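# Place the cart parcel upright into the desk row's gap

## Task

Take the parcel that sits on the cart and set it into the empty space between two of the three parcels standing in a row on the desk. It must line up with the row, and the arrows printed on its sides must point upward. The three parcels already on the desk must stay upright and where they are now, though a slight nudge is acceptable. Release the parcel and move the robot away from it. The robot must not fall over or finish leaning, or the task fails. The result must hold on its own; anything that stays in place only because the robot supports it does not count.

## Robot and tools

Robot: a Rainbow Robotics RB-Y1. It has a wheeled base with two drive wheels and two rear casters, and the base cannot move sideways. The footprint is 0.66 m long by 0.58 m wide, and the front edge sits 0.10 m ahead of the drive axle. A folding torso, called the leg, bends at ankle, knee and hip. On top are a chest, a head with a camera, and two 7-joint arms, each with a parallel gripper and a wrist camera. Each arm is rated for 3 kg.

Frames. Base frame: origin on the floor midway between the drive wheels, x forward, y left, z up. The reported chest, left_hand and right_hand poses are in this frame. A hand point is the midpoint between its finger pads. The fingers point along the hand's -z axis and close along its x axis. Printed hand positions get less accurate at long reach. Odometry is the base frame as it was at the scene's start, and it is computed from wheel turns only, so slipping shows up as travel. Heading runs from -3.142 to 3.142, with positive meaning left.

execute_actions(actions, cameras). actions is a list holding at most one action object; an empty list just reports state and images. An action may contain the following fields.
- base: exactly one command, given as an offset from where the base last measured itself. translate_m is a straight drive in metres, from -3 to 3, with forward positive. rotate_rad is an in-place turn in radians, from -3.2 to 3.2, with left (counter-clockwise seen from above) positive.
- joints: a single object keyed by joint name, covering both arms, the torso and the head. Each value is an absolute target in rad, or in m for the grippers. The ranges are as follows. torso_squat_rad 0 to 1.2 (larger lowers a level chest). torso_shift_rad -0.3 to 0.6 (positive moves the hips forward). torso_pitch_rad -0.2 to 1.4 (positive bows forward). torso_yaw_rad -1.5 to 1.5 (positive turns left). Shoulder pitch -2.356 to 2.356 on both sides (negative swings the arm forward and up). left_shoulder_roll_rad 0 to 3.141 and right_shoulder_roll_rad -3.141 to 0 (the sign that lifts the arm outward). Shoulder yaw -2.094 to 2.094. Elbow -2.617 to 0.01 (negative bends). Forearm roll -3.141 to 3.141. Wrist pitch -1.57 to 1.919 (negative tips the hand forward). Hand roll -2.705 to 2.705. Both arms use the same sign convention for yaw and roll, and positive means leftward or counter-clockwise. left_gripper_m and right_gripper_m range from 0 to 0.1 and give the pad gap. head_pan_rad -0.523 to 0.523 and head_tilt_rad -0.35 to 1.57 (positive looks down). A joint counts as reached within 0.02 (grippers 0.004).
- The torso also has combined limits: squat+shift<=1.52; squat-shift+pitch<=1.57; shift+0.5pitch-0.4squat<=0.7; shift+0.3pitch-0.5squat<=0.39. If a command breaks one, the commanded torso joints stop partway and report off_target.
- speeds: optional caps for this action only. translate_m takes 0.05 to 0.4 m/s and rotate_rad takes 0.1 to 1.509 rad/s; the maxima are the defaults. A base move that would need more than 8.667 s is refused.
- min_time_s: 0.1 to 8 s. It sets the minimum duration of each arm and head motion in the action. No action may exceed 15 s.
Base and joint motions begin together. A joint or base that you leave out may still be chasing an earlier target. An unknown key or an out-of-range value makes the whole call rejected, and nothing moves. cameras takes head_camera, left_wrist_camera, right_wrist_camera or all; null or omitted means all, and [] means none. Images are taken at the end of the call, in the order given on the pictures line.

wait(seconds): 0 to 10 s. It commands nothing and returns state and images.
zoom_image(camera, region): region is [x0, y0, x1, y1] in pixels of that camera's latest full image, at most 504x504, measured from the top-left corner.
read_manual(section): returns licence text only.
finished_scene(scene): ends the scene, so call it only once the result holds on its own. The next scene's task arrives in its result.

Result lines. joint_positions and the hand and chest poses report the robot's state. base_status and joint_status say how each motion ended. done: the target was reached; for the base it only means the wheels turned the commanded amount. off_target: the motion rested short of its target and may still push. limit_stop_at_<name>: a built-in limit stopped it. contact_stop: a torso or arm hit something hard. time_out: the motion took too long. stopped_with_arm: the torso halted because an arm had a contact stop. After contact_stop, time_out or stopped_with_arm, the whole group is stopped: torso joints as one group, and each arm's seven joints as another. The stopped joints hold where they are and forget their old targets. limit_stop_at_own_body means a guard halted the motion before the arm met the robot's body; move the arm and torso apart. joint command not followed, plus a cause: line, means the arm collision check withheld that arm's targets; those joints show not_followed and may be retried later. Grippers in the same action still move. on_its_own lists things you did not command, and held at gives a target, not a position. After a stop, first back the arm off in its own action, then the torso. There is one exception: if both hands hold one object and the torso gets contact_stop right away with nothing blocking it, resend all arm joints at their reported values and then retry the torso. A Motor temperatures line gives one value per arm joint, per arm. MOTOR HOT appears from 65 °C. At 80 °C an OVER-TEMPERATURE FAULT brakes the arm, shows limit_stop_at_motor_heat, and skips the rest of the call. If contact torque reaches a joint's load limit, a TORQUE FAULT freezes the whole robot for 10 s. The limits are 66.5 N m for the shoulders, 34.2 for the elbows and 23.7 for the wrist joints, and held weight counts toward them.

Gripping: to grasp, command an opening at least 0.005 m narrower than the object. The gripper will then report off_target, and that is expected.

Avoid the following. The base does not stop at furniture, so its wheels may spin and keep pushing. A bent leg can stick out ahead of the base, and if it hits furniture the robot can slide back without odometry noticing. Carrying heavy loads far forward can tip the robot. Never let the arms strike or press each other, grippers included; the collision check ignores hands and palms. Do not drop, slam or shove parcels, and do not knock over the desk parcels. The robot keeps your last command while you think.

Each tool is called after ">>>" by a JSON object that holds its "name" and its "arguments".

## Session

>>> {"name": "execute_actions", "arguments": {"actions": []}}

Scene clock: 0.00 s.
Motor temperatures (°C, as the motors report them): left_arm=[36 32 34 34 39 36 39] | right_arm=[31 34 34 35 39 37 35]
base_odometry: x=+0.000 y=+0.000 heading=+0.000 (m, m, rad; odometry frame)
base_status: not commanded
joint_positions: torso_squat_rad=+0.350 torso_shift_rad=+0.000 torso_pitch_rad=+0.000 torso_yaw_rad=-0.001 left_shoulder_pitch_rad=+0.031 left_shoulder_roll_rad=+0.037 left_shoulder_yaw_rad=-0.018 left_elbow_rad=-0.232 left_forearm_roll_rad=-0.051 left_wrist_pitch_rad=-0.008 left_hand_roll_rad=+0.022 left_gripper_m=+0.100 right_shoulder_pitch_rad=+0.017 right_shoulder_roll_rad=-0.008 right_shoulder_yaw_rad=-0.005 right_elbow_rad=-0.171 right_forearm_roll_rad=-0.010 right_wrist_pitch_rad=+0.024 right_hand_roll_rad=-0.038 right_gripper_m=+0.101 head_pan_rad=+0.000 head_tilt_rad=+0.400
joint_status: not commanded
chest: x=-0.2279 y=+0.0010 z=+1.2476 quat_wxyz=(+1.000, -0.001, +0.000, +0.000) (m; base frame)
left_hand: x=-0.1358 y=+0.2469 z=+0.5685 quat_wxyz=(+0.994, +0.018, -0.104, -0.021) (m; base frame)
right_hand: x=-0.1624 y=-0.2270 z=+0.5652 quat_wxyz=(+0.997, -0.004, -0.065, -0.029) (m; base frame)
pictures: head_camera, left_wrist_camera, right_wrist_camera
Images, in order (width x height): head_camera 896x504, left_wrist_camera 644x364, right_wrist_camera 644x364.

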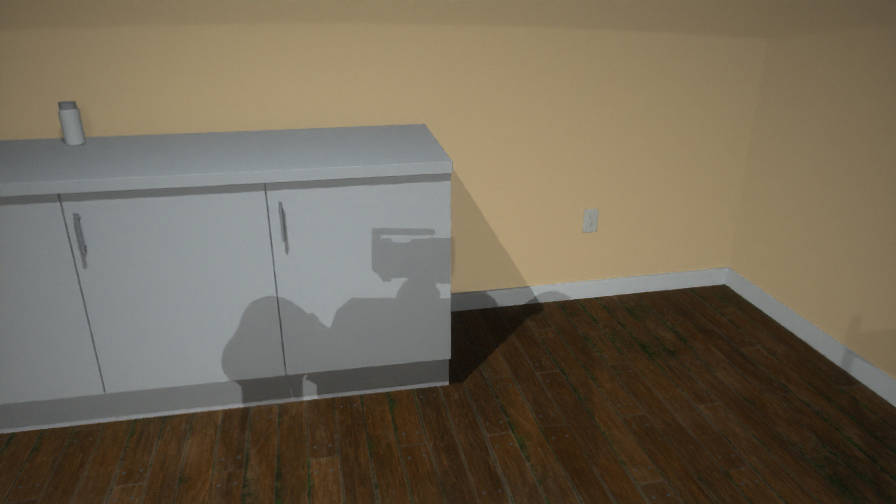

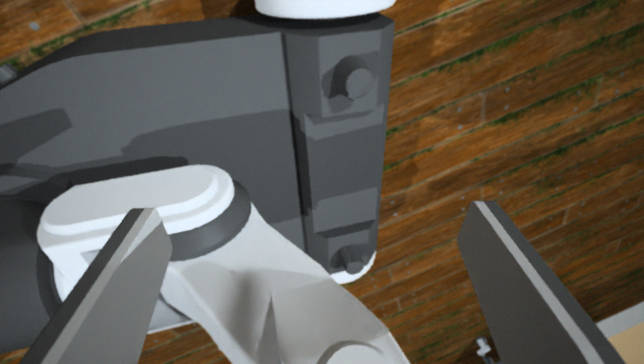

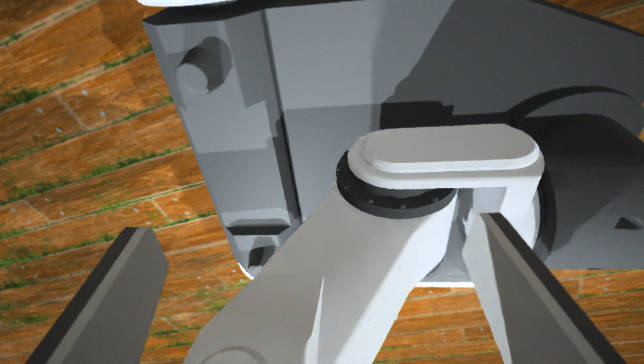

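Something is to the right.

>>> {"name": "execute_actions", "arguments": {"actions": [{"base":{"rotate_rad":-1.3},"joints":{"head_pan_rad":-0.3,"head_tilt_rad":0.5}}], "cameras": ["head_camera"]}}

Scene clock: 7.23 s.
Motor temperatures (°C, as the motors report them): left_arm=[36 32 34 34 39 36 39] | right_arm=[31 34 34 35 39 37 35]
base_odometry: x=+0.000 y=+0.000 heading=-1.299 (m, m, rad; odometry frame)
base_status: done
joint_positions: torso_squat_rad=+0.350 torso_shift_rad=+0.000 torso_pitch_rad=+0.000 torso_yaw_rad=-0.001 left_shoulder_pitch_rad=+0.031 left_shoulder_roll_rad=+0.037 left_shoulder_yaw_rad=-0.018 left_elbow_rad=-0.232 left_forearm_roll_rad=-0.051 left_wrist_pitch_rad=-0.008 left_hand_roll_rad=+0.022 left_gripper_m=+0.100 right_shoulder_pitch_rad=+0.017 right_shoulder_roll_rad=-0.008 right_shoulder_yaw_rad=-0.005 right_elbow_rad=-0.171 right_forearm_roll_rad=-0.010 right_wrist_pitch_rad=+0.024 right_hand_roll_rad=-0.038 right_gripper_m=+0.101 head_pan_rad=-0.300 head_tilt_rad=+0.500
joint_status: all done
chest: x=-0.2279 y=+0.0010 z=+1.2476 quat_wxyz=(+1.000, -0.001, +0.000, +0.000) (m; base frame)
left_hand: x=-0.1358 y=+0.2469 z=+0.5685 quat_wxyz=(+0.994, +0.018, -0.104, -0.021) (m; base frame)
right_hand: x=-0.1624 y=-0.2270 z=+0.5652 quat_wxyz=(+0.997, -0.004, -0.065, -0.029) (m; base frame)
pictures: head_camera
Images, in order (width x height): head_camera 896x504.

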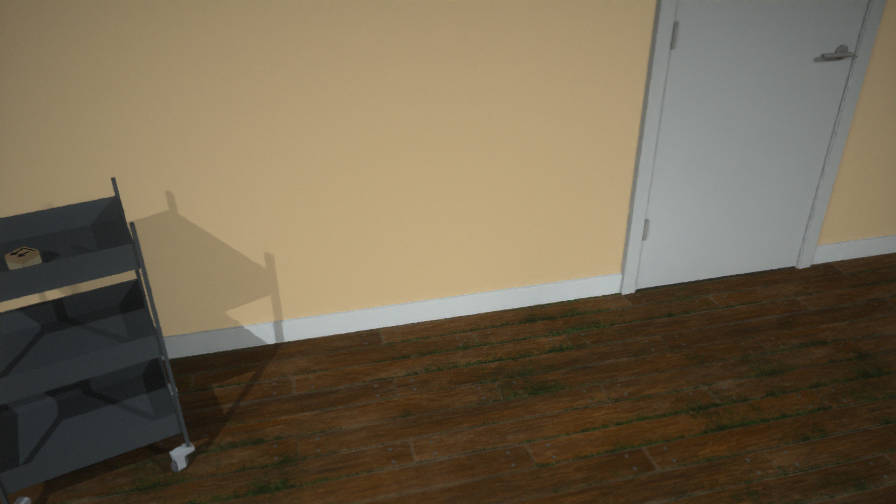

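>>> {"name": "execute_actions", "arguments": {"actions": [{"base":{"rotate_rad":0.35},"joints":{"head_pan_rad":0,"head_tilt_rad":0.5}}], "cameras": ["head_camera"]}}

Scene clock: 12.90 s.
Motor temperatures (°C, as the motors report them): left_arm=[36 32 34 34 39 36 39] | right_arm=[31 34 34 35 39 37 35]
base_odometry: x=+0.000 y=+0.000 heading=-0.951 (m, m, rad; odometry frame)
base_status: done
joint_positions: torso_squat_rad=+0.350 torso_shift_rad=+0.000 torso_pitch_rad=+0.000 torso_yaw_rad=-0.001 left_shoulder_pitch_rad=+0.031 left_shoulder_roll_rad=+0.037 left_shoulder_yaw_rad=-0.018 left_elbow_rad=-0.232 left_forearm_roll_rad=-0.051 left_wrist_pitch_rad=-0.008 left_hand_roll_rad=+0.022 left_gripper_m=+0.100 right_shoulder_pitch_rad=+0.017 right_shoulder_roll_rad=-0.008 right_shoulder_yaw_rad=-0.005 right_elbow_rad=-0.171 right_forearm_roll_rad=-0.010 right_wrist_pitch_rad=+0.024 right_hand_roll_rad=-0.038 right_gripper_m=+0.101 head_pan_rad=+0.000 head_tilt_rad=+0.500
joint_status: all done
chest: x=-0.2279 y=+0.0010 z=+1.2476 quat_wxyz=(+1.000, -0.001, +0.000, +0.000) (m; base frame)
left_hand: x=-0.1358 y=+0.2469 z=+0.5685 quat_wxyz=(+0.994, +0.018, -0.104, -0.021) (m; base frame)
right_hand: x=-0.1624 y=-0.2270 z=+0.5652 quat_wxyz=(+0.997, -0.004, -0.065, -0.029) (m; base frame)
pictures: head_camera
Images, in order (width x height): head_camera 896x504.

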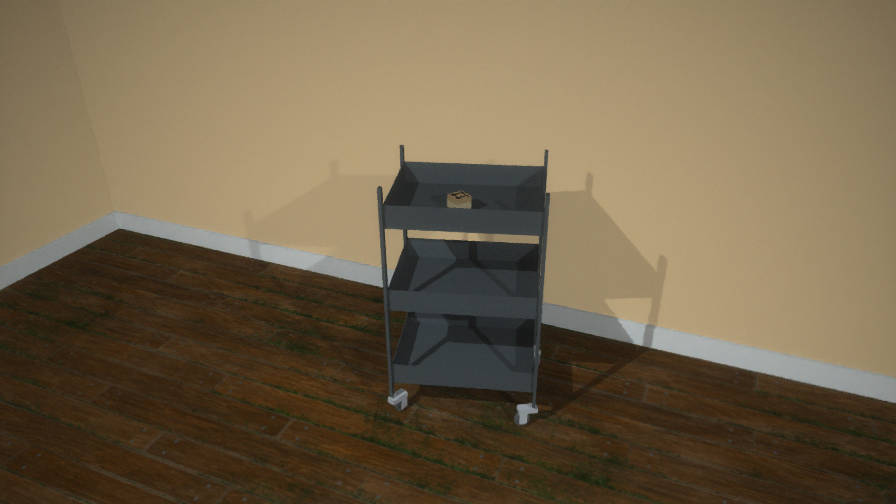

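>>> {"name": "execute_actions", "arguments": {"actions": [{"base":{"translate_m":0.9},"joints":{"head_tilt_rad":0.9}}], "cameras": ["head_camera"]}}

>>> {"name": "zoom_image", "arguments": {"camera": "head_camera", "region": [340,60,640,260]}}

Scene clock: 21.37 s.
Motor temperatures (°C, as the motors report them): left_arm=[36 32 34 34 39 36 39] | right_arm=[31 34 34 35 39 37 35]
base_odometry: x=+0.523 y=-0.733 heading=-0.952 (m, m, rad; odometry frame)
base_status: done
joint_positions: torso_squat_rad=+0.350 torso_shift_rad=+0.000 torso_pitch_rad=+0.000 torso_yaw_rad=-0.001 left_shoulder_pitch_rad=+0.031 left_shoulder_roll_rad=+0.037 left_shoulder_yaw_rad=-0.018 left_elbow_rad=-0.232 left_forearm_roll_rad=-0.051 left_wrist_pitch_rad=-0.008 left_hand_roll_rad=+0.022 left_gripper_m=+0.100 right_shoulder_pitch_rad=+0.017 right_shoulder_roll_rad=-0.008 right_shoulder_yaw_rad=-0.005 right_elbow_rad=-0.171 right_forearm_roll_rad=-0.010 right_wrist_pitch_rad=+0.024 right_hand_roll_rad=-0.038 right_gripper_m=+0.101 head_pan_rad=+0.000 head_tilt_rad=+0.900
joint_status: all done
chest: x=-0.2278 y=+0.0010 z=+1.2476 quat_wxyz=(+1.000, -0.001, +0.000, +0.000) (m; base frame)
left_hand: x=-0.1357 y=+0.2469 z=+0.5685 quat_wxyz=(+0.994, +0.018, -0.104, -0.021) (m; base frame)
right_hand: x=-0.1623 y=-0.2270 z=+0.5652 quat_wxyz=(+0.997, -0.004, -0.065, -0.029) (m; base frame)
pictures: head_camera
Images, in order (width x height): head_camera 896x504.

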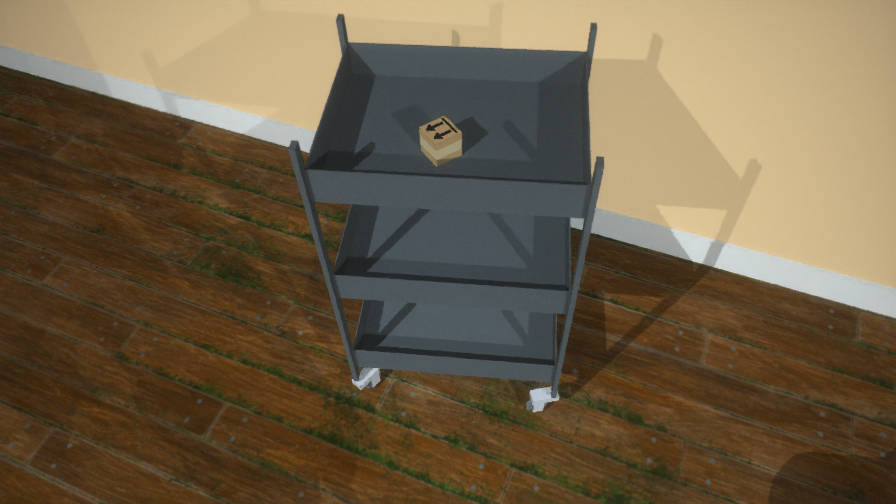

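Region (340, 60, 640, 260) of head_camera's 896x504 image, scaled by 1.680, with more detail than that image has.

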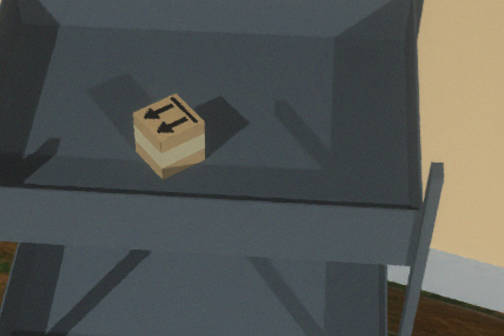

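>>> {"name": "execute_actions", "arguments": {"actions": [{"joints":{"torso_shift_rad":0.15,"torso_pitch_rad":0.2,"left_shoulder_pitch_rad":-0.455,"left_shoulder_roll_rad":0.05,"left_shoulder_yaw_rad":0,"left_elbow_rad":-1.39,"left_forearm_roll_rad":-2.35,"left_wrist_pitch_rad":-0.8,"left_hand_roll_rad":0.3,"right_shoulder_pitch_rad":0.4,"right_shoulder_roll_rad":-0.15,"head_tilt_rad":0.7}}], "cameras": []}}

>>> {"name": "execute_actions", "arguments": {"actions": [{"base":{"translate_m":0.3}}], "cameras": ["head_camera","left_wrist_camera"]}}

>>> {"name": "execute_actions", "arguments": {"actions": [{"joints":{"torso_pitch_rad":0.4}}], "cameras": ["head_camera","left_wrist_camera"]}}

Scene clock: 72.87 s.
Motor temperatures (°C, as the motors report them): left_arm=[36 32 34 34 39 36 39] | right_arm=[31 34 34 35 39 37 35]
base_odometry: x=+0.523 y=-0.733 heading=-0.952 (m, m, rad; odometry frame)
base_status: not commanded
joint_positions: torso_squat_rad=+0.350 torso_shift_rad=+0.150 torso_pitch_rad=+0.200 torso_yaw_rad=-0.001 left_shoulder_pitch_rad=-0.455 left_shoulder_roll_rad=+0.050 left_shoulder_yaw_rad=+0.000 left_elbow_rad=-1.390 left_forearm_roll_rad=-2.350 left_wrist_pitch_rad=-0.800 left_hand_roll_rad=+0.300 left_gripper_m=+0.100 right_shoulder_pitch_rad=+0.400 right_shoulder_roll_rad=-0.150 right_shoulder_yaw_rad=-0.005 right_elbow_rad=-0.171 right_forearm_roll_rad=-0.010 right_wrist_pitch_rad=+0.024 right_hand_roll_rad=-0.038 right_gripper_m=+0.101 head_pan_rad=+0.000 head_tilt_rad=+0.700
joint_status: all done
chest: x=-0.0682 y=+0.0010 z=+1.2340 quat_wxyz=(+0.995, -0.001, +0.100, +0.000) (m; base frame)
left_hand: x=+0.4444 y=+0.0498 z=+0.9180 quat_wxyz=(+0.194, +0.287, -0.413, -0.843) (m; base frame)
right_hand: x=-0.4115 y=-0.3240 z=+0.6448 quat_wxyz=(+0.970, -0.088, +0.215, -0.066) (m; base frame)
pictures: none
No camera images: the call's "cameras" was empty. Leave "cameras" out to get every camera's image.

Scene clock: 75.07 s.
Motor temperatures (°C, as the motors report them): left_arm=[36 32 34 34 39 36 39] | right_arm=[31 34 34 35 39 37 35]
base_odometry: x=+0.696 y=-0.977 heading=-0.952 (m, m, rad; odometry frame)
base_status: done
joint_positions: torso_squat_rad=+0.350 torso_shift_rad=+0.150 torso_pitch_rad=+0.200 torso_yaw_rad=-0.001 left_shoulder_pitch_rad=-0.455 left_shoulder_roll_rad=+0.050 left_shoulder_yaw_rad=+0.000 left_elbow_rad=-1.390 left_forearm_roll_rad=-2.350 left_wrist_pitch_rad=-0.800 left_hand_roll_rad=+0.300 left_gripper_m=+0.100 right_shoulder_pitch_rad=+0.400 right_shoulder_roll_rad=-0.150 right_shoulder_yaw_rad=-0.005 right_elbow_rad=-0.171 right_forearm_roll_rad=-0.010 right_wrist_pitch_rad=+0.024 right_hand_roll_rad=-0.038 right_gripper_m=+0.101 head_pan_rad=+0.000 head_tilt_rad=+0.700
joint_status: not commanded
chest: x=-0.0681 y=+0.0010 z=+1.2340 quat_wxyz=(+0.995, -0.001, +0.100, +0.000) (m; base frame)
left_hand: x=+0.4444 y=+0.0498 z=+0.9179 quat_wxyz=(+0.194, +0.287, -0.413, -0.843) (m; base frame)
right_hand: x=-0.4114 y=-0.3240 z=+0.6448 quat_wxyz=(+0.970, -0.088, +0.215, -0.066) (m; base frame)
pictures: head_camera, left_wrist_camera
Images, in order (width x height): head_camera 896x504, left_wrist_camera 644x364.

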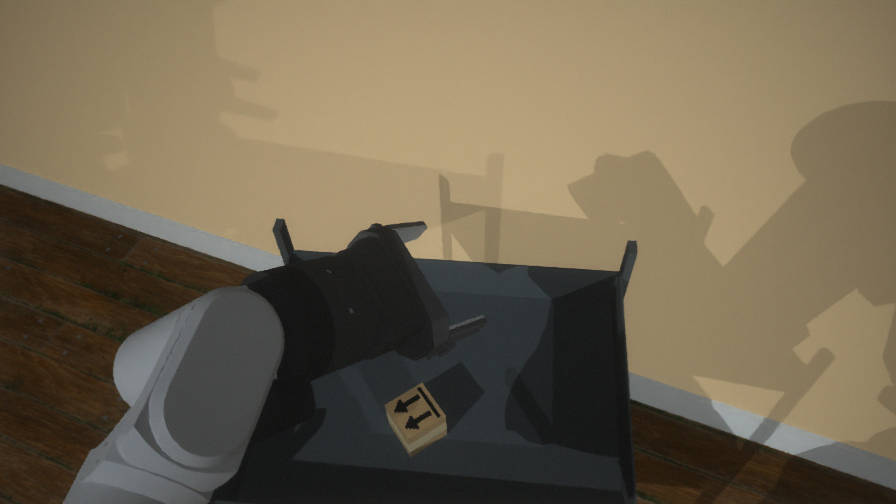

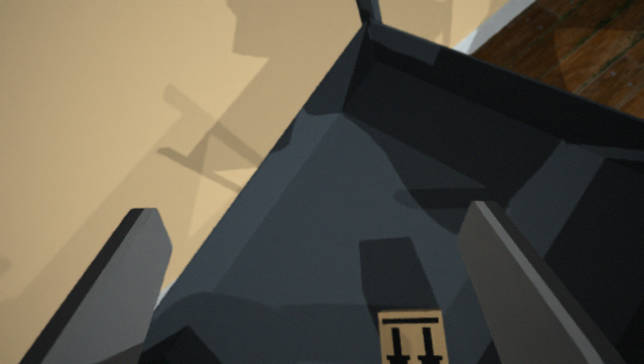

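Scene clock: 76.57 s.
Motor temperatures (°C, as the motors report them): left_arm=[36 32 34 34 39 36 39] | right_arm=[31 34 34 35 39 37 35]
base_odometry: x=+0.696 y=-0.977 heading=-0.952 (m, m, rad; odometry frame)
base_status: not commanded
joint_positions: torso_squat_rad=+0.350 torso_shift_rad=+0.150 torso_pitch_rad=+0.400 torso_yaw_rad=-0.001 left_shoulder_pitch_rad=-0.455 left_shoulder_roll_rad=+0.050 left_shoulder_yaw_rad=+0.000 left_elbow_rad=-1.390 left_forearm_roll_rad=-2.350 left_wrist_pitch_rad=-0.800 left_hand_roll_rad=+0.300 left_gripper_m=+0.100 right_shoulder_pitch_rad=+0.400 right_shoulder_roll_rad=-0.150 right_shoulder_yaw_rad=-0.005 right_elbow_rad=-0.171 right_forearm_roll_rad=-0.010 right_wrist_pitch_rad=+0.024 right_hand_roll_rad=-0.038 right_gripper_m=+0.101 head_pan_rad=+0.000 head_tilt_rad=+0.700
joint_status: all done
chest: x=-0.0092 y=+0.0010 z=+1.2158 quat_wxyz=(+0.980, -0.001, +0.199, +0.000) (m; base frame)
left_hand: x=+0.4304 y=+0.0497 z=+0.8042 quat_wxyz=(+0.234, +0.201, -0.391, -0.867) (m; base frame)
right_hand: x=-0.4626 y=-0.3239 z=+0.7065 quat_wxyz=(+0.944, -0.094, +0.311, -0.057) (m; base frame)
pictures: head_camera, left_wrist_camera
Images, in order (width x height): head_camera 896x504, left_wrist_camera 644x364.

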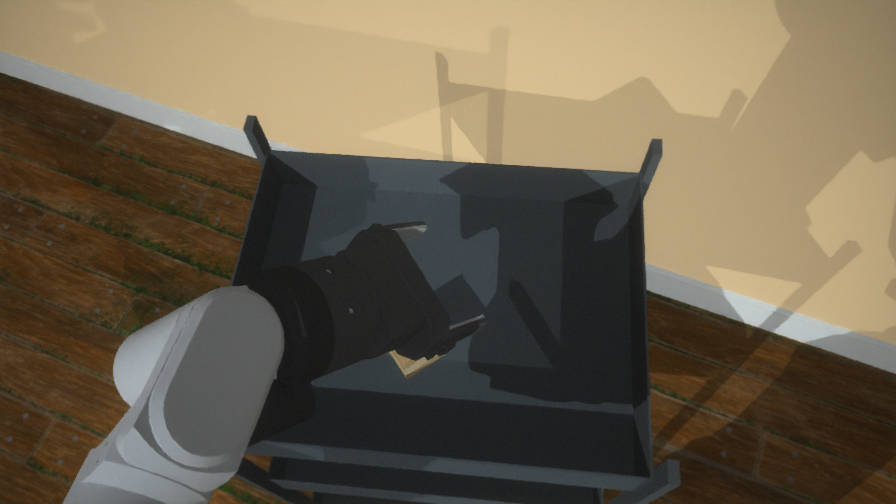

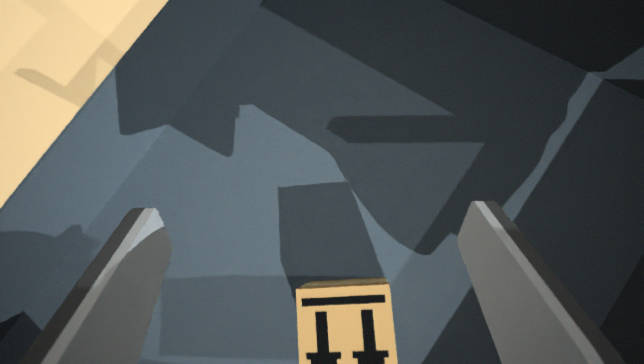

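>>> {"name": "execute_actions", "arguments": {"actions": [{"base":{"translate_m":-0.025},"joints":{"torso_pitch_rad":0.48,"torso_squat_rad":0.1,"left_shoulder_roll_rad":0.125}}], "cameras": ["head_camera","left_wrist_camera"]}}

Scene clock: 86.27 s.
Motor temperatures (°C, as the motors report them): left_arm=[36 32 34 34 39 36 39] | right_arm=[31 34 34 35 39 37 35]
base_odometry: x=+0.682 y=-0.957 heading=-0.952 (m, m, rad; odometry frame)
base_status: done
joint_positions: torso_squat_rad=+0.100 torso_shift_rad=+0.150 torso_pitch_rad=+0.480 torso_yaw_rad=-0.001 left_shoulder_pitch_rad=-0.455 left_shoulder_roll_rad=+0.125 left_shoulder_yaw_rad=+0.000 left_elbow_rad=-1.390 left_forearm_roll_rad=-2.350 left_wrist_pitch_rad=-0.800 left_hand_roll_rad=+0.300 left_gripper_m=+0.100 right_shoulder_pitch_rad=+0.400 right_shoulder_roll_rad=-0.150 right_shoulder_yaw_rad=-0.005 right_elbow_rad=-0.171 right_forearm_roll_rad=-0.010 right_wrist_pitch_rad=+0.024 right_hand_roll_rad=-0.038 right_gripper_m=+0.101 head_pan_rad=+0.000 head_tilt_rad=+0.700
joint_status: all done
chest: x=+0.0191 y=+0.0010 z=+1.2436 quat_wxyz=(+0.971, -0.001, +0.238, +0.000) (m; base frame)
left_hand: x=+0.4297 y=+0.0870 z=+0.7909 quat_wxyz=(+0.239, +0.180, -0.351, -0.887) (m; base frame)
right_hand: x=-0.4737 y=-0.3239 z=+0.7723 quat_wxyz=(+0.931, -0.097, +0.348, -0.054) (m; base frame)
pictures: head_camera, left_wrist_camera
Images, in order (width x height): head_camera 896x504, left_wrist_camera 644x364.

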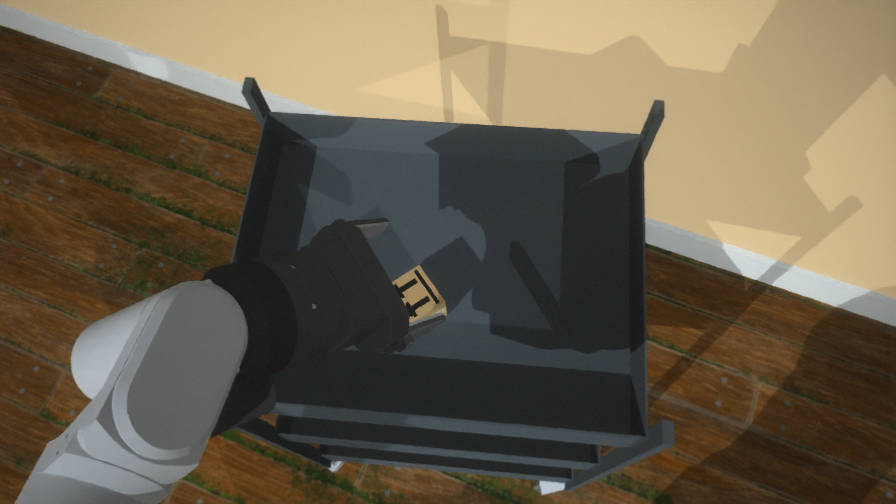

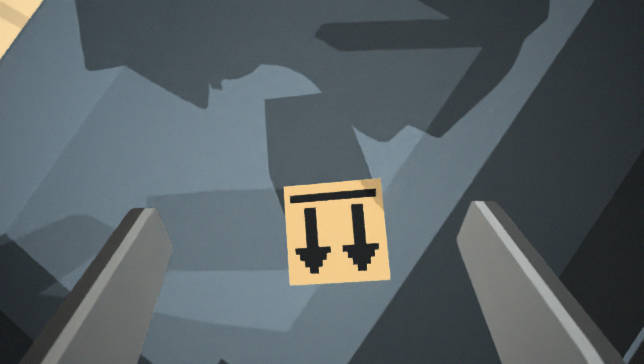

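>>> {"name": "execute_actions", "arguments": {"actions": [{"joints":{"torso_pitch_rad":0.58}}], "cameras": ["left_wrist_camera"]}}

Scene clock: 93.40 s.
Motor temperatures (°C, as the motors report them): left_arm=[36 32 34 34 39 36 39] | right_arm=[31 34 34 35 39 37 35]
base_odometry: x=+0.682 y=-0.957 heading=-0.952 (m, m, rad; odometry frame)
base_status: not commanded
joint_positions: torso_squat_rad=+0.100 torso_shift_rad=+0.150 torso_pitch_rad=+0.580 torso_yaw_rad=-0.001 left_shoulder_pitch_rad=-0.455 left_shoulder_roll_rad=+0.125 left_shoulder_yaw_rad=+0.000 left_elbow_rad=-1.390 left_forearm_roll_rad=-2.350 left_wrist_pitch_rad=-0.800 left_hand_roll_rad=+0.300 left_gripper_m=+0.100 right_shoulder_pitch_rad=+0.400 right_shoulder_roll_rad=-0.150 right_shoulder_yaw_rad=-0.005 right_elbow_rad=-0.171 right_forearm_roll_rad=-0.010 right_wrist_pitch_rad=+0.024 right_hand_roll_rad=-0.038 right_gripper_m=+0.101 head_pan_rad=+0.000 head_tilt_rad=+0.700
joint_status: all done
chest: x=+0.0457 y=+0.0010 z=+1.2280 quat_wxyz=(+0.958, -0.001, +0.286, +0.000) (m; base frame)
left_hand: x=+0.4091 y=+0.0870 z=+0.7367 quat_wxyz=(+0.256, +0.135, -0.338, -0.895) (m; base frame)
right_hand: x=-0.4916 y=-0.3238 z=+0.8081 quat_wxyz=(+0.912, -0.099, +0.394, -0.049) (m; base frame)
pictures: left_wrist_camera
Images, in order (width x height): left_wrist_camera 644x364.

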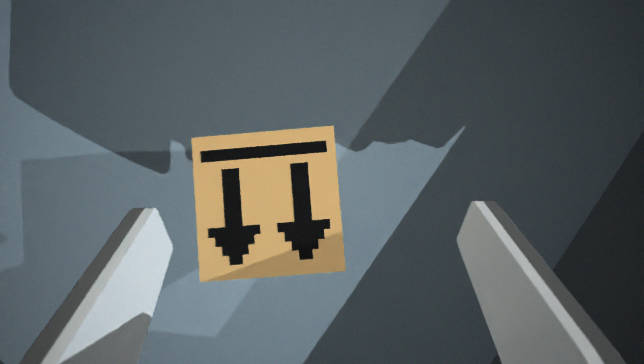

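>>> {"name": "execute_actions", "arguments": {"actions": [{"base":{"translate_m":0.03},"joints":{"torso_squat_rad":0.37,"left_shoulder_roll_rad":0.115}}], "cameras": ["left_wrist_camera","head_camera"]}}

Scene clock: 101.10 s.
Motor temperatures (°C, as the motors report them): left_arm=[36 32 34 34 39 36 39] | right_arm=[32 35 34 35 39 37 35]
base_odometry: x=+0.699 y=-0.981 heading=-0.953 (m, m, rad; odometry frame)
base_status: done
joint_positions: torso_squat_rad=+0.370 torso_shift_rad=+0.150 torso_pitch_rad=+0.580 torso_yaw_rad=-0.001 left_shoulder_pitch_rad=-0.455 left_shoulder_roll_rad=+0.115 left_shoulder_yaw_rad=+0.000 left_elbow_rad=-1.390 left_forearm_roll_rad=-2.350 left_wrist_pitch_rad=-0.800 left_hand_roll_rad=+0.300 left_gripper_m=+0.100 right_shoulder_pitch_rad=+0.400 right_shoulder_roll_rad=-0.150 right_shoulder_yaw_rad=-0.005 right_elbow_rad=-0.171 right_forearm_roll_rad=-0.010 right_wrist_pitch_rad=+0.024 right_hand_roll_rad=-0.038 right_gripper_m=+0.101 head_pan_rad=+0.000 head_tilt_rad=+0.700
joint_status: all done
chest: x=+0.0391 y=+0.0009 z=+1.1847 quat_wxyz=(+0.958, -0.001, +0.286, +0.000) (m; base frame)
left_hand: x=+0.4019 y=+0.0820 z=+0.6943 quat_wxyz=(+0.258, +0.133, -0.342, -0.894) (m; base frame)
right_hand: x=-0.4982 y=-0.3239 z=+0.7647 quat_wxyz=(+0.912, -0.099, +0.394, -0.049) (m; base frame)
pictures: head_camera, left_wrist_camera
Images, in order (width x height): head_camera 896x504, left_wrist_camera 644x364.

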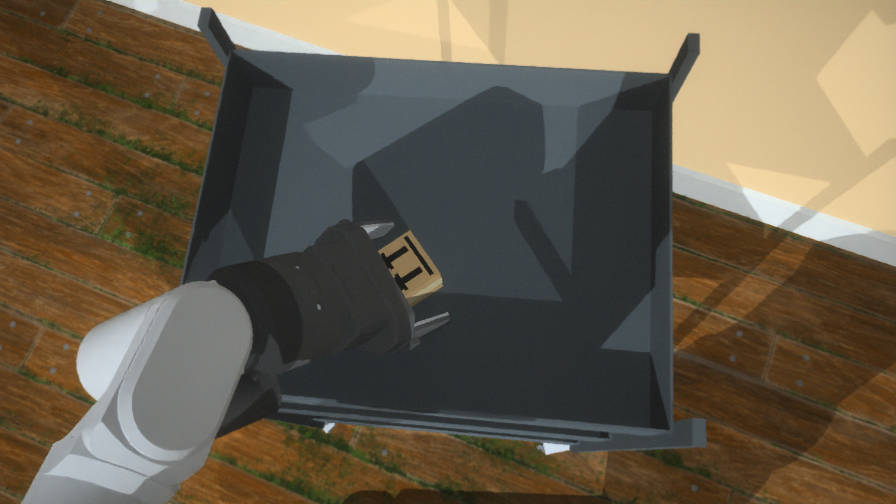

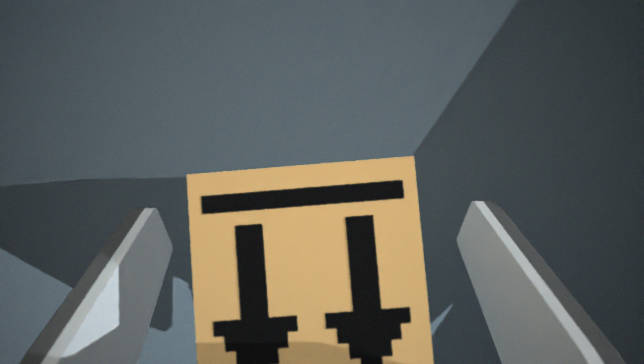

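>>> {"name": "execute_actions", "arguments": {"actions": [{"joints":{"left_gripper_m":0.04}}], "cameras": []}}

>>> {"name": "execute_actions", "arguments": {"actions": [{"joints":{"torso_pitch_rad":0.15,"head_tilt_rad":0.3}}], "cameras": ["left_wrist_camera"]}}

>>> {"name": "execute_actions", "arguments": {"actions": [{"base":{"translate_m":-0.9},"joints":{"right_shoulder_pitch_rad":0.1}}], "cameras": []}}

>>> {"name": "execute_actions", "arguments": {"actions": [{"base":{"rotate_rad":-1.9},"joints":{"head_pan_rad":-0.2}}], "cameras": ["head_camera"]}}

Scene clock: 116.17 s.
Motor temperatures (°C, as the motors report them): left_arm=[36 32 34 34 39 36 39] | right_arm=[32 35 34 35 39 37 35]
base_odometry: x=+0.699 y=-0.981 heading=-0.953 (m, m, rad; odometry frame)
base_status: not commanded
joint_positions: torso_squat_rad=+0.370 torso_shift_rad=+0.150 torso_pitch_rad=+0.580 torso_yaw_rad=-0.001 left_shoulder_pitch_rad=-0.455 left_shoulder_roll_rad=+0.115 left_shoulder_yaw_rad=+0.000 left_elbow_rad=-1.390 left_forearm_roll_rad=-2.350 left_wrist_pitch_rad=-0.800 left_hand_roll_rad=+0.300 left_gripper_m=+0.051 right_shoulder_pitch_rad=+0.400 right_shoulder_roll_rad=-0.150 right_shoulder_yaw_rad=-0.005 right_elbow_rad=-0.171 right_forearm_roll_rad=-0.010 right_wrist_pitch_rad=+0.024 right_hand_roll_rad=-0.038 right_gripper_m=+0.101 head_pan_rad=+0.000 head_tilt_rad=+0.700
joint_status: left_gripper_m off_target (ended at +0.051, target +0.040)
chest: x=+0.0391 y=+0.0009 z=+1.1847 quat_wxyz=(+0.958, -0.001, +0.286, +0.000) (m; base frame)
left_hand: x=+0.4019 y=+0.0820 z=+0.6943 quat_wxyz=(+0.258, +0.133, -0.342, -0.894) (m; base frame)
right_hand: x=-0.4982 y=-0.3239 z=+0.7647 quat_wxyz=(+0.912, -0.099, +0.394, -0.049) (m; base frame)
pictures: none
No camera images: the call's "cameras" was empty. Leave "cameras" out to get every camera's image.

Scene clock: 118.37 s.
Motor temperatures (°C, as the motors report them): left_arm=[36 32 34 34 39 36 39] | right_arm=[32 35 34 35 39 37 35]
base_odometry: x=+0.699 y=-0.981 heading=-0.953 (m, m, rad; odometry frame)
base_status: not commanded
joint_positions: torso_squat_rad=+0.370 torso_shift_rad=+0.150 torso_pitch_rad=+0.150 torso_yaw_rad=-0.001 left_shoulder_pitch_rad=-0.455 left_shoulder_roll_rad=+0.115 left_shoulder_yaw_rad=+0.000 left_elbow_rad=-1.390 left_forearm_roll_rad=-2.350 left_wrist_pitch_rad=-0.800 left_hand_roll_rad=+0.300 left_gripper_m=+0.051 right_shoulder_pitch_rad=+0.400 right_shoulder_roll_rad=-0.150 right_shoulder_yaw_rad=-0.005 right_elbow_rad=-0.171 right_forearm_roll_rad=-0.010 right_wrist_pitch_rad=+0.024 right_hand_roll_rad=-0.038 right_gripper_m=+0.101 head_pan_rad=+0.000 head_tilt_rad=+0.300
joint_status: all done
chest: x=-0.0842 y=+0.0010 z=+1.2317 quat_wxyz=(+0.997, -0.001, +0.075, +0.000) (m; base frame)
left_hand: x=+0.4500 y=+0.0822 z=+0.9371 quat_wxyz=(+0.179, +0.321, -0.390, -0.844) (m; base frame)
right_hand: x=-0.3975 y=-0.3240 z=+0.6261 quat_wxyz=(+0.975, -0.086, +0.191, -0.069) (m; base frame)
pictures: left_wrist_camera
Images, in order (width x height): left_wrist_camera 644x364.

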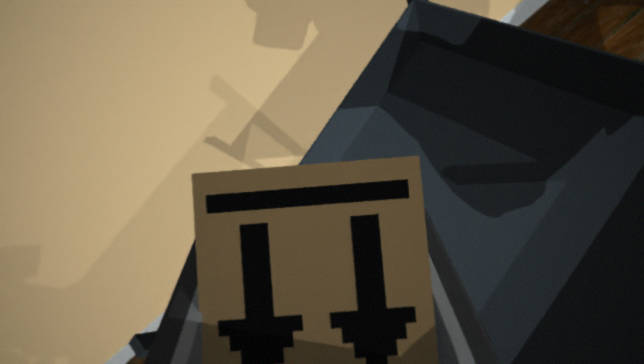

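Scene clock: 122.37 s.
Motor temperatures (°C, as the motors report them): left_arm=[36 32 34 34 39 36 39] | right_arm=[32 35 34 35 39 37 35]
base_odometry: x=+0.178 y=-0.247 heading=-0.954 (m, m, rad; odometry frame)
base_status: done
joint_positions: torso_squat_rad=+0.370 torso_shift_rad=+0.150 torso_pitch_rad=+0.150 torso_yaw_rad=-0.001 left_shoulder_pitch_rad=-0.455 left_shoulder_roll_rad=+0.115 left_shoulder_yaw_rad=+0.000 left_elbow_rad=-1.390 left_forearm_roll_rad=-2.350 left_wrist_pitch_rad=-0.800 left_hand_roll_rad=+0.300 left_gripper_m=+0.051 right_shoulder_pitch_rad=+0.100 right_shoulder_roll_rad=-0.150 right_shoulder_yaw_rad=-0.005 right_elbow_rad=-0.171 right_forearm_roll_rad=-0.010 right_wrist_pitch_rad=+0.024 right_hand_roll_rad=-0.038 right_gripper_m=+0.101 head_pan_rad=+0.000 head_tilt_rad=+0.300
joint_status: all done
chest: x=-0.0842 y=+0.0010 z=+1.2317 quat_wxyz=(+0.997, -0.001, +0.075, +0.000) (m; base frame)
left_hand: x=+0.4499 y=+0.0822 z=+0.9371 quat_wxyz=(+0.179, +0.321, -0.390, -0.844) (m; base frame)
right_hand: x=-0.1828 y=-0.3354 z=+0.5626 quat_wxyz=(+0.995, -0.078, +0.048, -0.029) (m; base frame)
pictures: none
No camera images: the call's "cameras" was empty. Leave "cameras" out to get every camera's image.

Scene clock: 126.60 s.
Motor temperatures (°C, as the motors report them): left_arm=[37 32 34 34 39 36 39] | right_arm=[32 35 34 35 39 37 35]
base_odometry: x=+0.178 y=-0.247 heading=-2.853 (m, m, rad; odometry frame)
base_status: done
joint_positions: torso_squat_rad=+0.370 torso_shift_rad=+0.150 torso_pitch_rad=+0.150 torso_yaw_rad=-0.001 left_shoulder_pitch_rad=-0.455 left_shoulder_roll_rad=+0.115 left_shoulder_yaw_rad=+0.000 left_elbow_rad=-1.390 left_forearm_roll_rad=-2.350 left_wrist_pitch_rad=-0.800 left_hand_roll_rad=+0.300 left_gripper_m=+0.051 right_shoulder_pitch_rad=+0.100 right_shoulder_roll_rad=-0.150 right_shoulder_yaw_rad=-0.005 right_elbow_rad=-0.171 right_forearm_roll_rad=-0.010 right_wrist_pitch_rad=+0.024 right_hand_roll_rad=-0.038 right_gripper_m=+0.101 head_pan_rad=-0.200 head_tilt_rad=+0.300
joint_status: all done
chest: x=-0.0842 y=+0.0010 z=+1.2317 quat_wxyz=(+0.997, -0.001, +0.075, +0.000) (m; base frame)
left_hand: x=+0.4499 y=+0.0822 z=+0.9371 quat_wxyz=(+0.179, +0.321, -0.390, -0.844) (m; base frame)
right_hand: x=-0.1828 y=-0.3354 z=+0.5626 quat_wxyz=(+0.995, -0.078, +0.048, -0.029) (m; base frame)
pictures: head_camera
Images, in order (width x height): head_camera 896x504.

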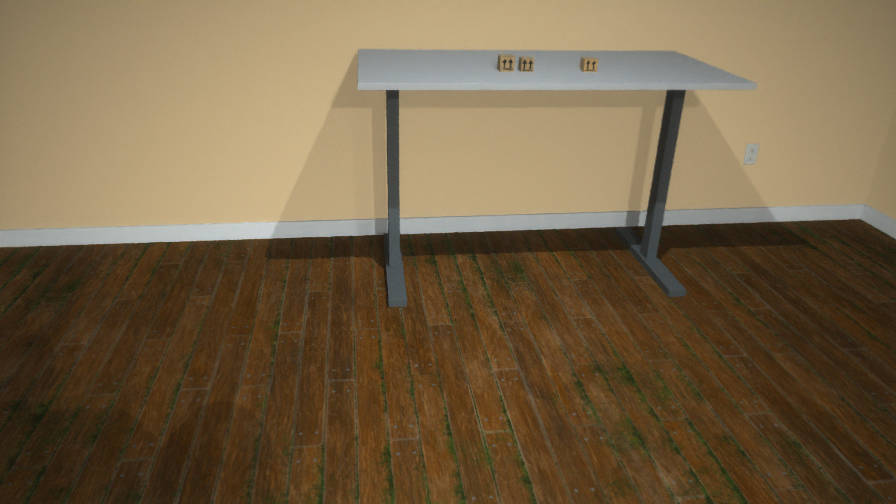

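>>> {"name": "execute_actions", "arguments": {"actions": [{"base":{"rotate_rad":-0.56},"joints":{"head_pan_rad":0,"torso_squat_rad":0.05,"torso_pitch_rad":0.1,"left_shoulder_pitch_rad":-1.0,"left_shoulder_roll_rad":0.349,"left_elbow_rad":-1.0,"left_forearm_roll_rad":-2.92,"left_wrist_pitch_rad":-0.964,"left_hand_roll_rad":-1.397}}], "cameras": []}}

>>> {"name": "execute_actions", "arguments": {"actions": [{"base":{"translate_m":1.8}}], "cameras": []}}

>>> {"name": "execute_actions", "arguments": {"actions": [{"base":{"rotate_rad":0.535}}]}}

Scene clock: 145.77 s.
Motor temperatures (°C, as the motors report them): left_arm=[37 32 34 35 39 36 39] | right_arm=[31 35 34 35 39 37 35]
base_odometry: x=+0.178 y=-0.247 heading=+2.870 (m, m, rad; odometry frame)
base_status: done
joint_positions: torso_squat_rad=+0.050 torso_shift_rad=+0.150 torso_pitch_rad=+0.100 torso_yaw_rad=-0.001 left_shoulder_pitch_rad=-1.000 left_shoulder_roll_rad=+0.349 left_shoulder_yaw_rad=+0.000 left_elbow_rad=-1.000 left_forearm_roll_rad=-2.920 left_wrist_pitch_rad=-0.964 left_hand_roll_rad=-1.397 left_gripper_m=+0.051 right_shoulder_pitch_rad=+0.100 right_shoulder_roll_rad=-0.150 right_shoulder_yaw_rad=-0.005 right_elbow_rad=-0.171 right_forearm_roll_rad=-0.010 right_wrist_pitch_rad=+0.024 right_hand_roll_rad=-0.038 right_gripper_m=+0.101 head_pan_rad=+0.000 head_tilt_rad=+0.300
joint_status: all done
chest: x=-0.0925 y=+0.0010 z=+1.2796 quat_wxyz=(+0.999, -0.001, +0.050, +0.000) (m; base frame)
left_hand: x=+0.5870 y=+0.2353 z=+1.1279 quat_wxyz=(-0.634, +0.315, +0.313, -0.634) (m; base frame)
right_hand: x=-0.1577 y=-0.3353 z=+0.6064 quat_wxyz=(+0.996, -0.077, +0.023, -0.031) (m; base frame)
pictures: none
No camera images: the call's "cameras" was empty. Leave "cameras" out to get every camera's image.

Scene clock: 151.93 s.
Motor temperatures (°C, as the motors report them): left_arm=[37 32 34 35 39 36 39] | right_arm=[31 35 34 35 39 37 35]
base_odometry: x=-1.556 y=+0.235 heading=+2.870 (m, m, rad; odometry frame)
base_status: done
joint_positions: torso_squat_rad=+0.050 torso_shift_rad=+0.150 torso_pitch_rad=+0.100 torso_yaw_rad=-0.001 left_shoulder_pitch_rad=-1.000 left_shoulder_roll_rad=+0.349 left_shoulder_yaw_rad=+0.000 left_elbow_rad=-1.000 left_forearm_roll_rad=-2.920 left_wrist_pitch_rad=-0.964 left_hand_roll_rad=-1.397 left_gripper_m=+0.051 right_shoulder_pitch_rad=+0.100 right_shoulder_roll_rad=-0.150 right_shoulder_yaw_rad=-0.005 right_elbow_rad=-0.171 right_forearm_roll_rad=-0.010 right_wrist_pitch_rad=+0.024 right_hand_roll_rad=-0.038 right_gripper_m=+0.101 head_pan_rad=+0.000 head_tilt_rad=+0.300
joint_status: not commanded
chest: x=-0.0926 y=+0.0010 z=+1.2796 quat_wxyz=(+0.999, -0.001, +0.050, +0.000) (m; base frame)
left_hand: x=+0.5869 y=+0.2353 z=+1.1279 quat_wxyz=(-0.634, +0.315, +0.313, -0.634) (m; base frame)
right_hand: x=-0.1575 y=-0.3353 z=+0.6064 quat_wxyz=(+0.996, -0.077, +0.023, -0.031) (m; base frame)
pictures: none
No camera images: the call's "cameras" was empty. Leave "cameras" out to get every camera's image.

Scene clock: 154.37 s.
Motor temperatures (°C, as the motors report them): left_arm=[37 32 34 35 39 36 39] | right_arm=[31 35 34 35 39 37 35]
base_odometry: x=-1.556 y=+0.235 heading=-2.879 (m, m, rad; odometry frame)
base_status: done
joint_positions: torso_squat_rad=+0.050 torso_shift_rad=+0.150 torso_pitch_rad=+0.100 torso_yaw_rad=-0.001 left_shoulder_pitch_rad=-1.000 left_shoulder_roll_rad=+0.349 left_shoulder_yaw_rad=+0.000 left_elbow_rad=-1.000 left_forearm_roll_rad=-2.920 left_wrist_pitch_rad=-0.964 left_hand_roll_rad=-1.397 left_gripper_m=+0.051 right_shoulder_pitch_rad=+0.100 right_shoulder_roll_rad=-0.150 right_shoulder_yaw_rad=-0.005 right_elbow_rad=-0.171 right_forearm_roll_rad=-0.010 right_wrist_pitch_rad=+0.024 right_hand_roll_rad=-0.038 right_gripper_m=+0.101 head_pan_rad=+0.000 head_tilt_rad=+0.300
joint_status: not commanded
chest: x=-0.0926 y=+0.0010 z=+1.2796 quat_wxyz=(+0.999, -0.001, +0.050, +0.000) (m; base frame)
left_hand: x=+0.5869 y=+0.2353 z=+1.1279 quat_wxyz=(-0.634, +0.315, +0.313, -0.634) (m; base frame)
right_hand: x=-0.1576 y=-0.3353 z=+0.6064 quat_wxyz=(+0.996, -0.077, +0.023, -0.031) (m; base frame)
pictures: head_camera, left_wrist_camera, right_wrist_camera
Images, in order (width x height): head_camera 896x504, left_wrist_camera 644x364, right_wrist_camera 644x364.

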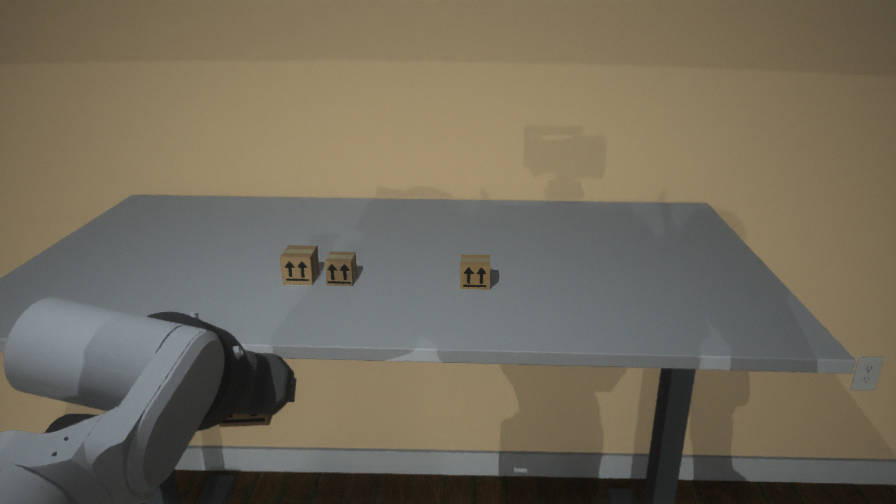

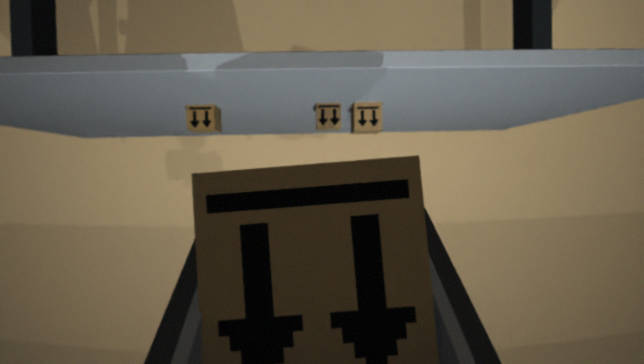

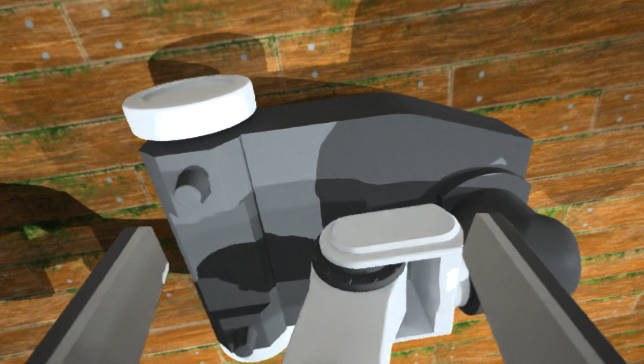

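>>> {"name": "execute_actions", "arguments": {"actions": [{"base":{"translate_m":0.33},"joints":{"torso_yaw_rad":-0.14,"head_pan_rad":0.3,"head_tilt_rad":0.5,"left_shoulder_roll_rad":0.31,"left_forearm_roll_rad":-3.14,"left_wrist_pitch_rad":-1.007,"left_hand_roll_rad":-1.25}}], "cameras": ["left_wrist_camera","head_camera"]}}

Scene clock: 174.83 s.
Motor temperatures (°C, as the motors report them): left_arm=[38 32 34 35 39 36 39] | right_arm=[31 35 34 35 39 37 35]
base_odometry: x=-1.874 y=+0.149 heading=-2.878 (m, m, rad; odometry frame)
base_status: done
joint_positions: torso_squat_rad=+0.050 torso_shift_rad=+0.150 torso_pitch_rad=+0.100 torso_yaw_rad=-0.140 left_shoulder_pitch_rad=-1.000 left_shoulder_roll_rad=+0.310 left_shoulder_yaw_rad=+0.000 left_elbow_rad=-1.000 left_forearm_roll_rad=-3.140 left_wrist_pitch_rad=-1.007 left_hand_roll_rad=-1.250 left_gripper_m=+0.051 right_shoulder_pitch_rad=+0.100 right_shoulder_roll_rad=-0.150 right_shoulder_yaw_rad=-0.005 right_elbow_rad=-0.171 right_forearm_roll_rad=-0.010 right_wrist_pitch_rad=+0.024 right_hand_roll_rad=-0.038 right_gripper_m=+0.101 head_pan_rad=+0.300 head_tilt_rad=+0.500
joint_status: all done
chest: x=-0.0925 y=+0.0010 z=+1.2796 quat_wxyz=(+0.996, -0.004, +0.050, -0.070) (m; base frame)
left_hand: x=+0.6110 y=+0.1557 z=+1.1190 quat_wxyz=(-0.644, +0.296, +0.329, -0.624) (m; base frame)
right_hand: x=-0.2039 y=-0.3324 z=+0.6111 quat_wxyz=(+0.991, -0.083, +0.028, -0.100) (m; base frame)
pictures: head_camera, left_wrist_camera
Images, in order (width x height): head_camera 896x504, left_wrist_camera 644x364.

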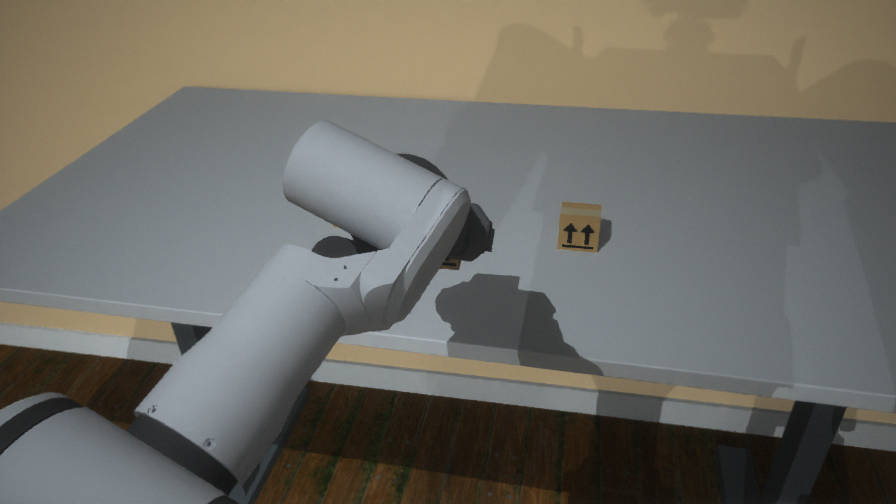

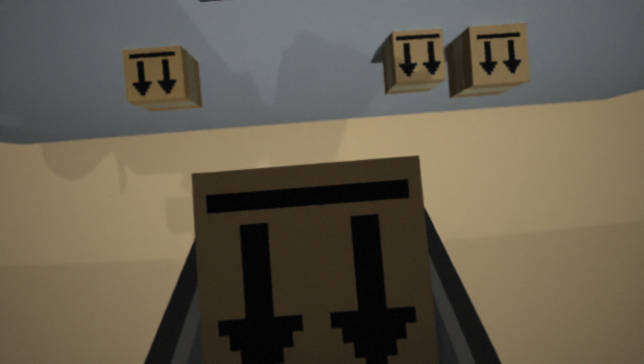

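>>> {"name": "execute_actions", "arguments": {"actions": [{"base":{"translate_m":0.13},"joints":{"torso_pitch_rad":0.19}}], "cameras": ["left_wrist_camera","head_camera"]}}

Scene clock: 180.80 s.
Motor temperatures (°C, as the motors report them): left_arm=[38 32 34 35 39 36 39] | right_arm=[31 35 34 35 39 37 35]
base_odometry: x=-2.000 y=+0.116 heading=-2.878 (m, m, rad; odometry frame)
base_status: done
joint_positions: torso_squat_rad=+0.050 torso_shift_rad=+0.150 torso_pitch_rad=+0.190 torso_yaw_rad=-0.140 left_shoulder_pitch_rad=-1.000 left_shoulder_roll_rad=+0.310 left_shoulder_yaw_rad=+0.000 left_elbow_rad=-1.000 left_forearm_roll_rad=-3.140 left_wrist_pitch_rad=-1.007 left_hand_roll_rad=-1.250 left_gripper_m=+0.051 right_shoulder_pitch_rad=+0.100 right_shoulder_roll_rad=-0.150 right_shoulder_yaw_rad=-0.005 right_elbow_rad=-0.171 right_forearm_roll_rad=-0.010 right_wrist_pitch_rad=+0.024 right_hand_roll_rad=-0.038 right_gripper_m=+0.101 head_pan_rad=+0.300 head_tilt_rad=+0.500
joint_status: all done
chest: x=-0.0650 y=+0.0010 z=+1.2756 quat_wxyz=(+0.993, -0.007, +0.095, -0.070) (m; base frame)
left_hand: x=+0.6212 y=+0.1557 z=+1.0524 quat_wxyz=(-0.658, +0.267, +0.299, -0.637) (m; base frame)
right_hand: x=-0.2360 y=-0.3324 z=+0.6198 quat_wxyz=(+0.989, -0.087, +0.072, -0.096) (m; base frame)
pictures: head_camera, left_wrist_camera
Images, in order (width x height): head_camera 896x504, left_wrist_camera 644x364.

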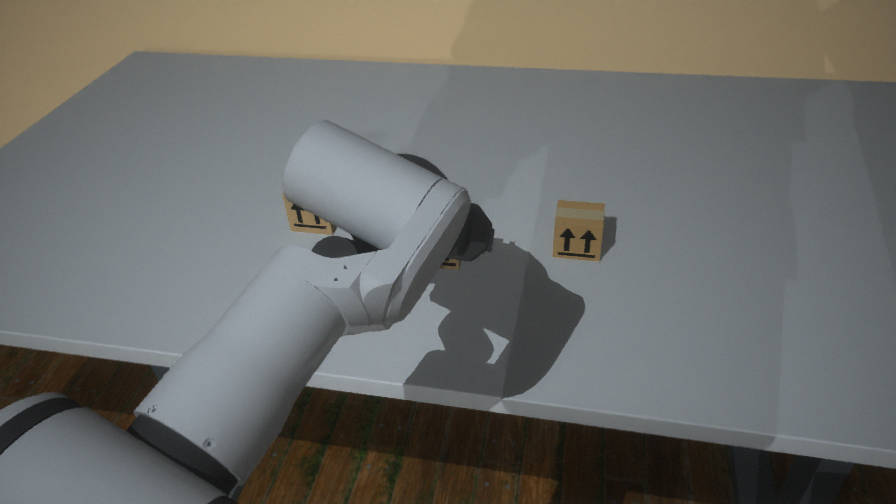

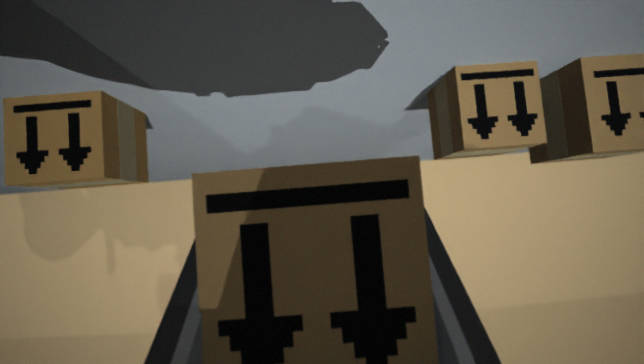

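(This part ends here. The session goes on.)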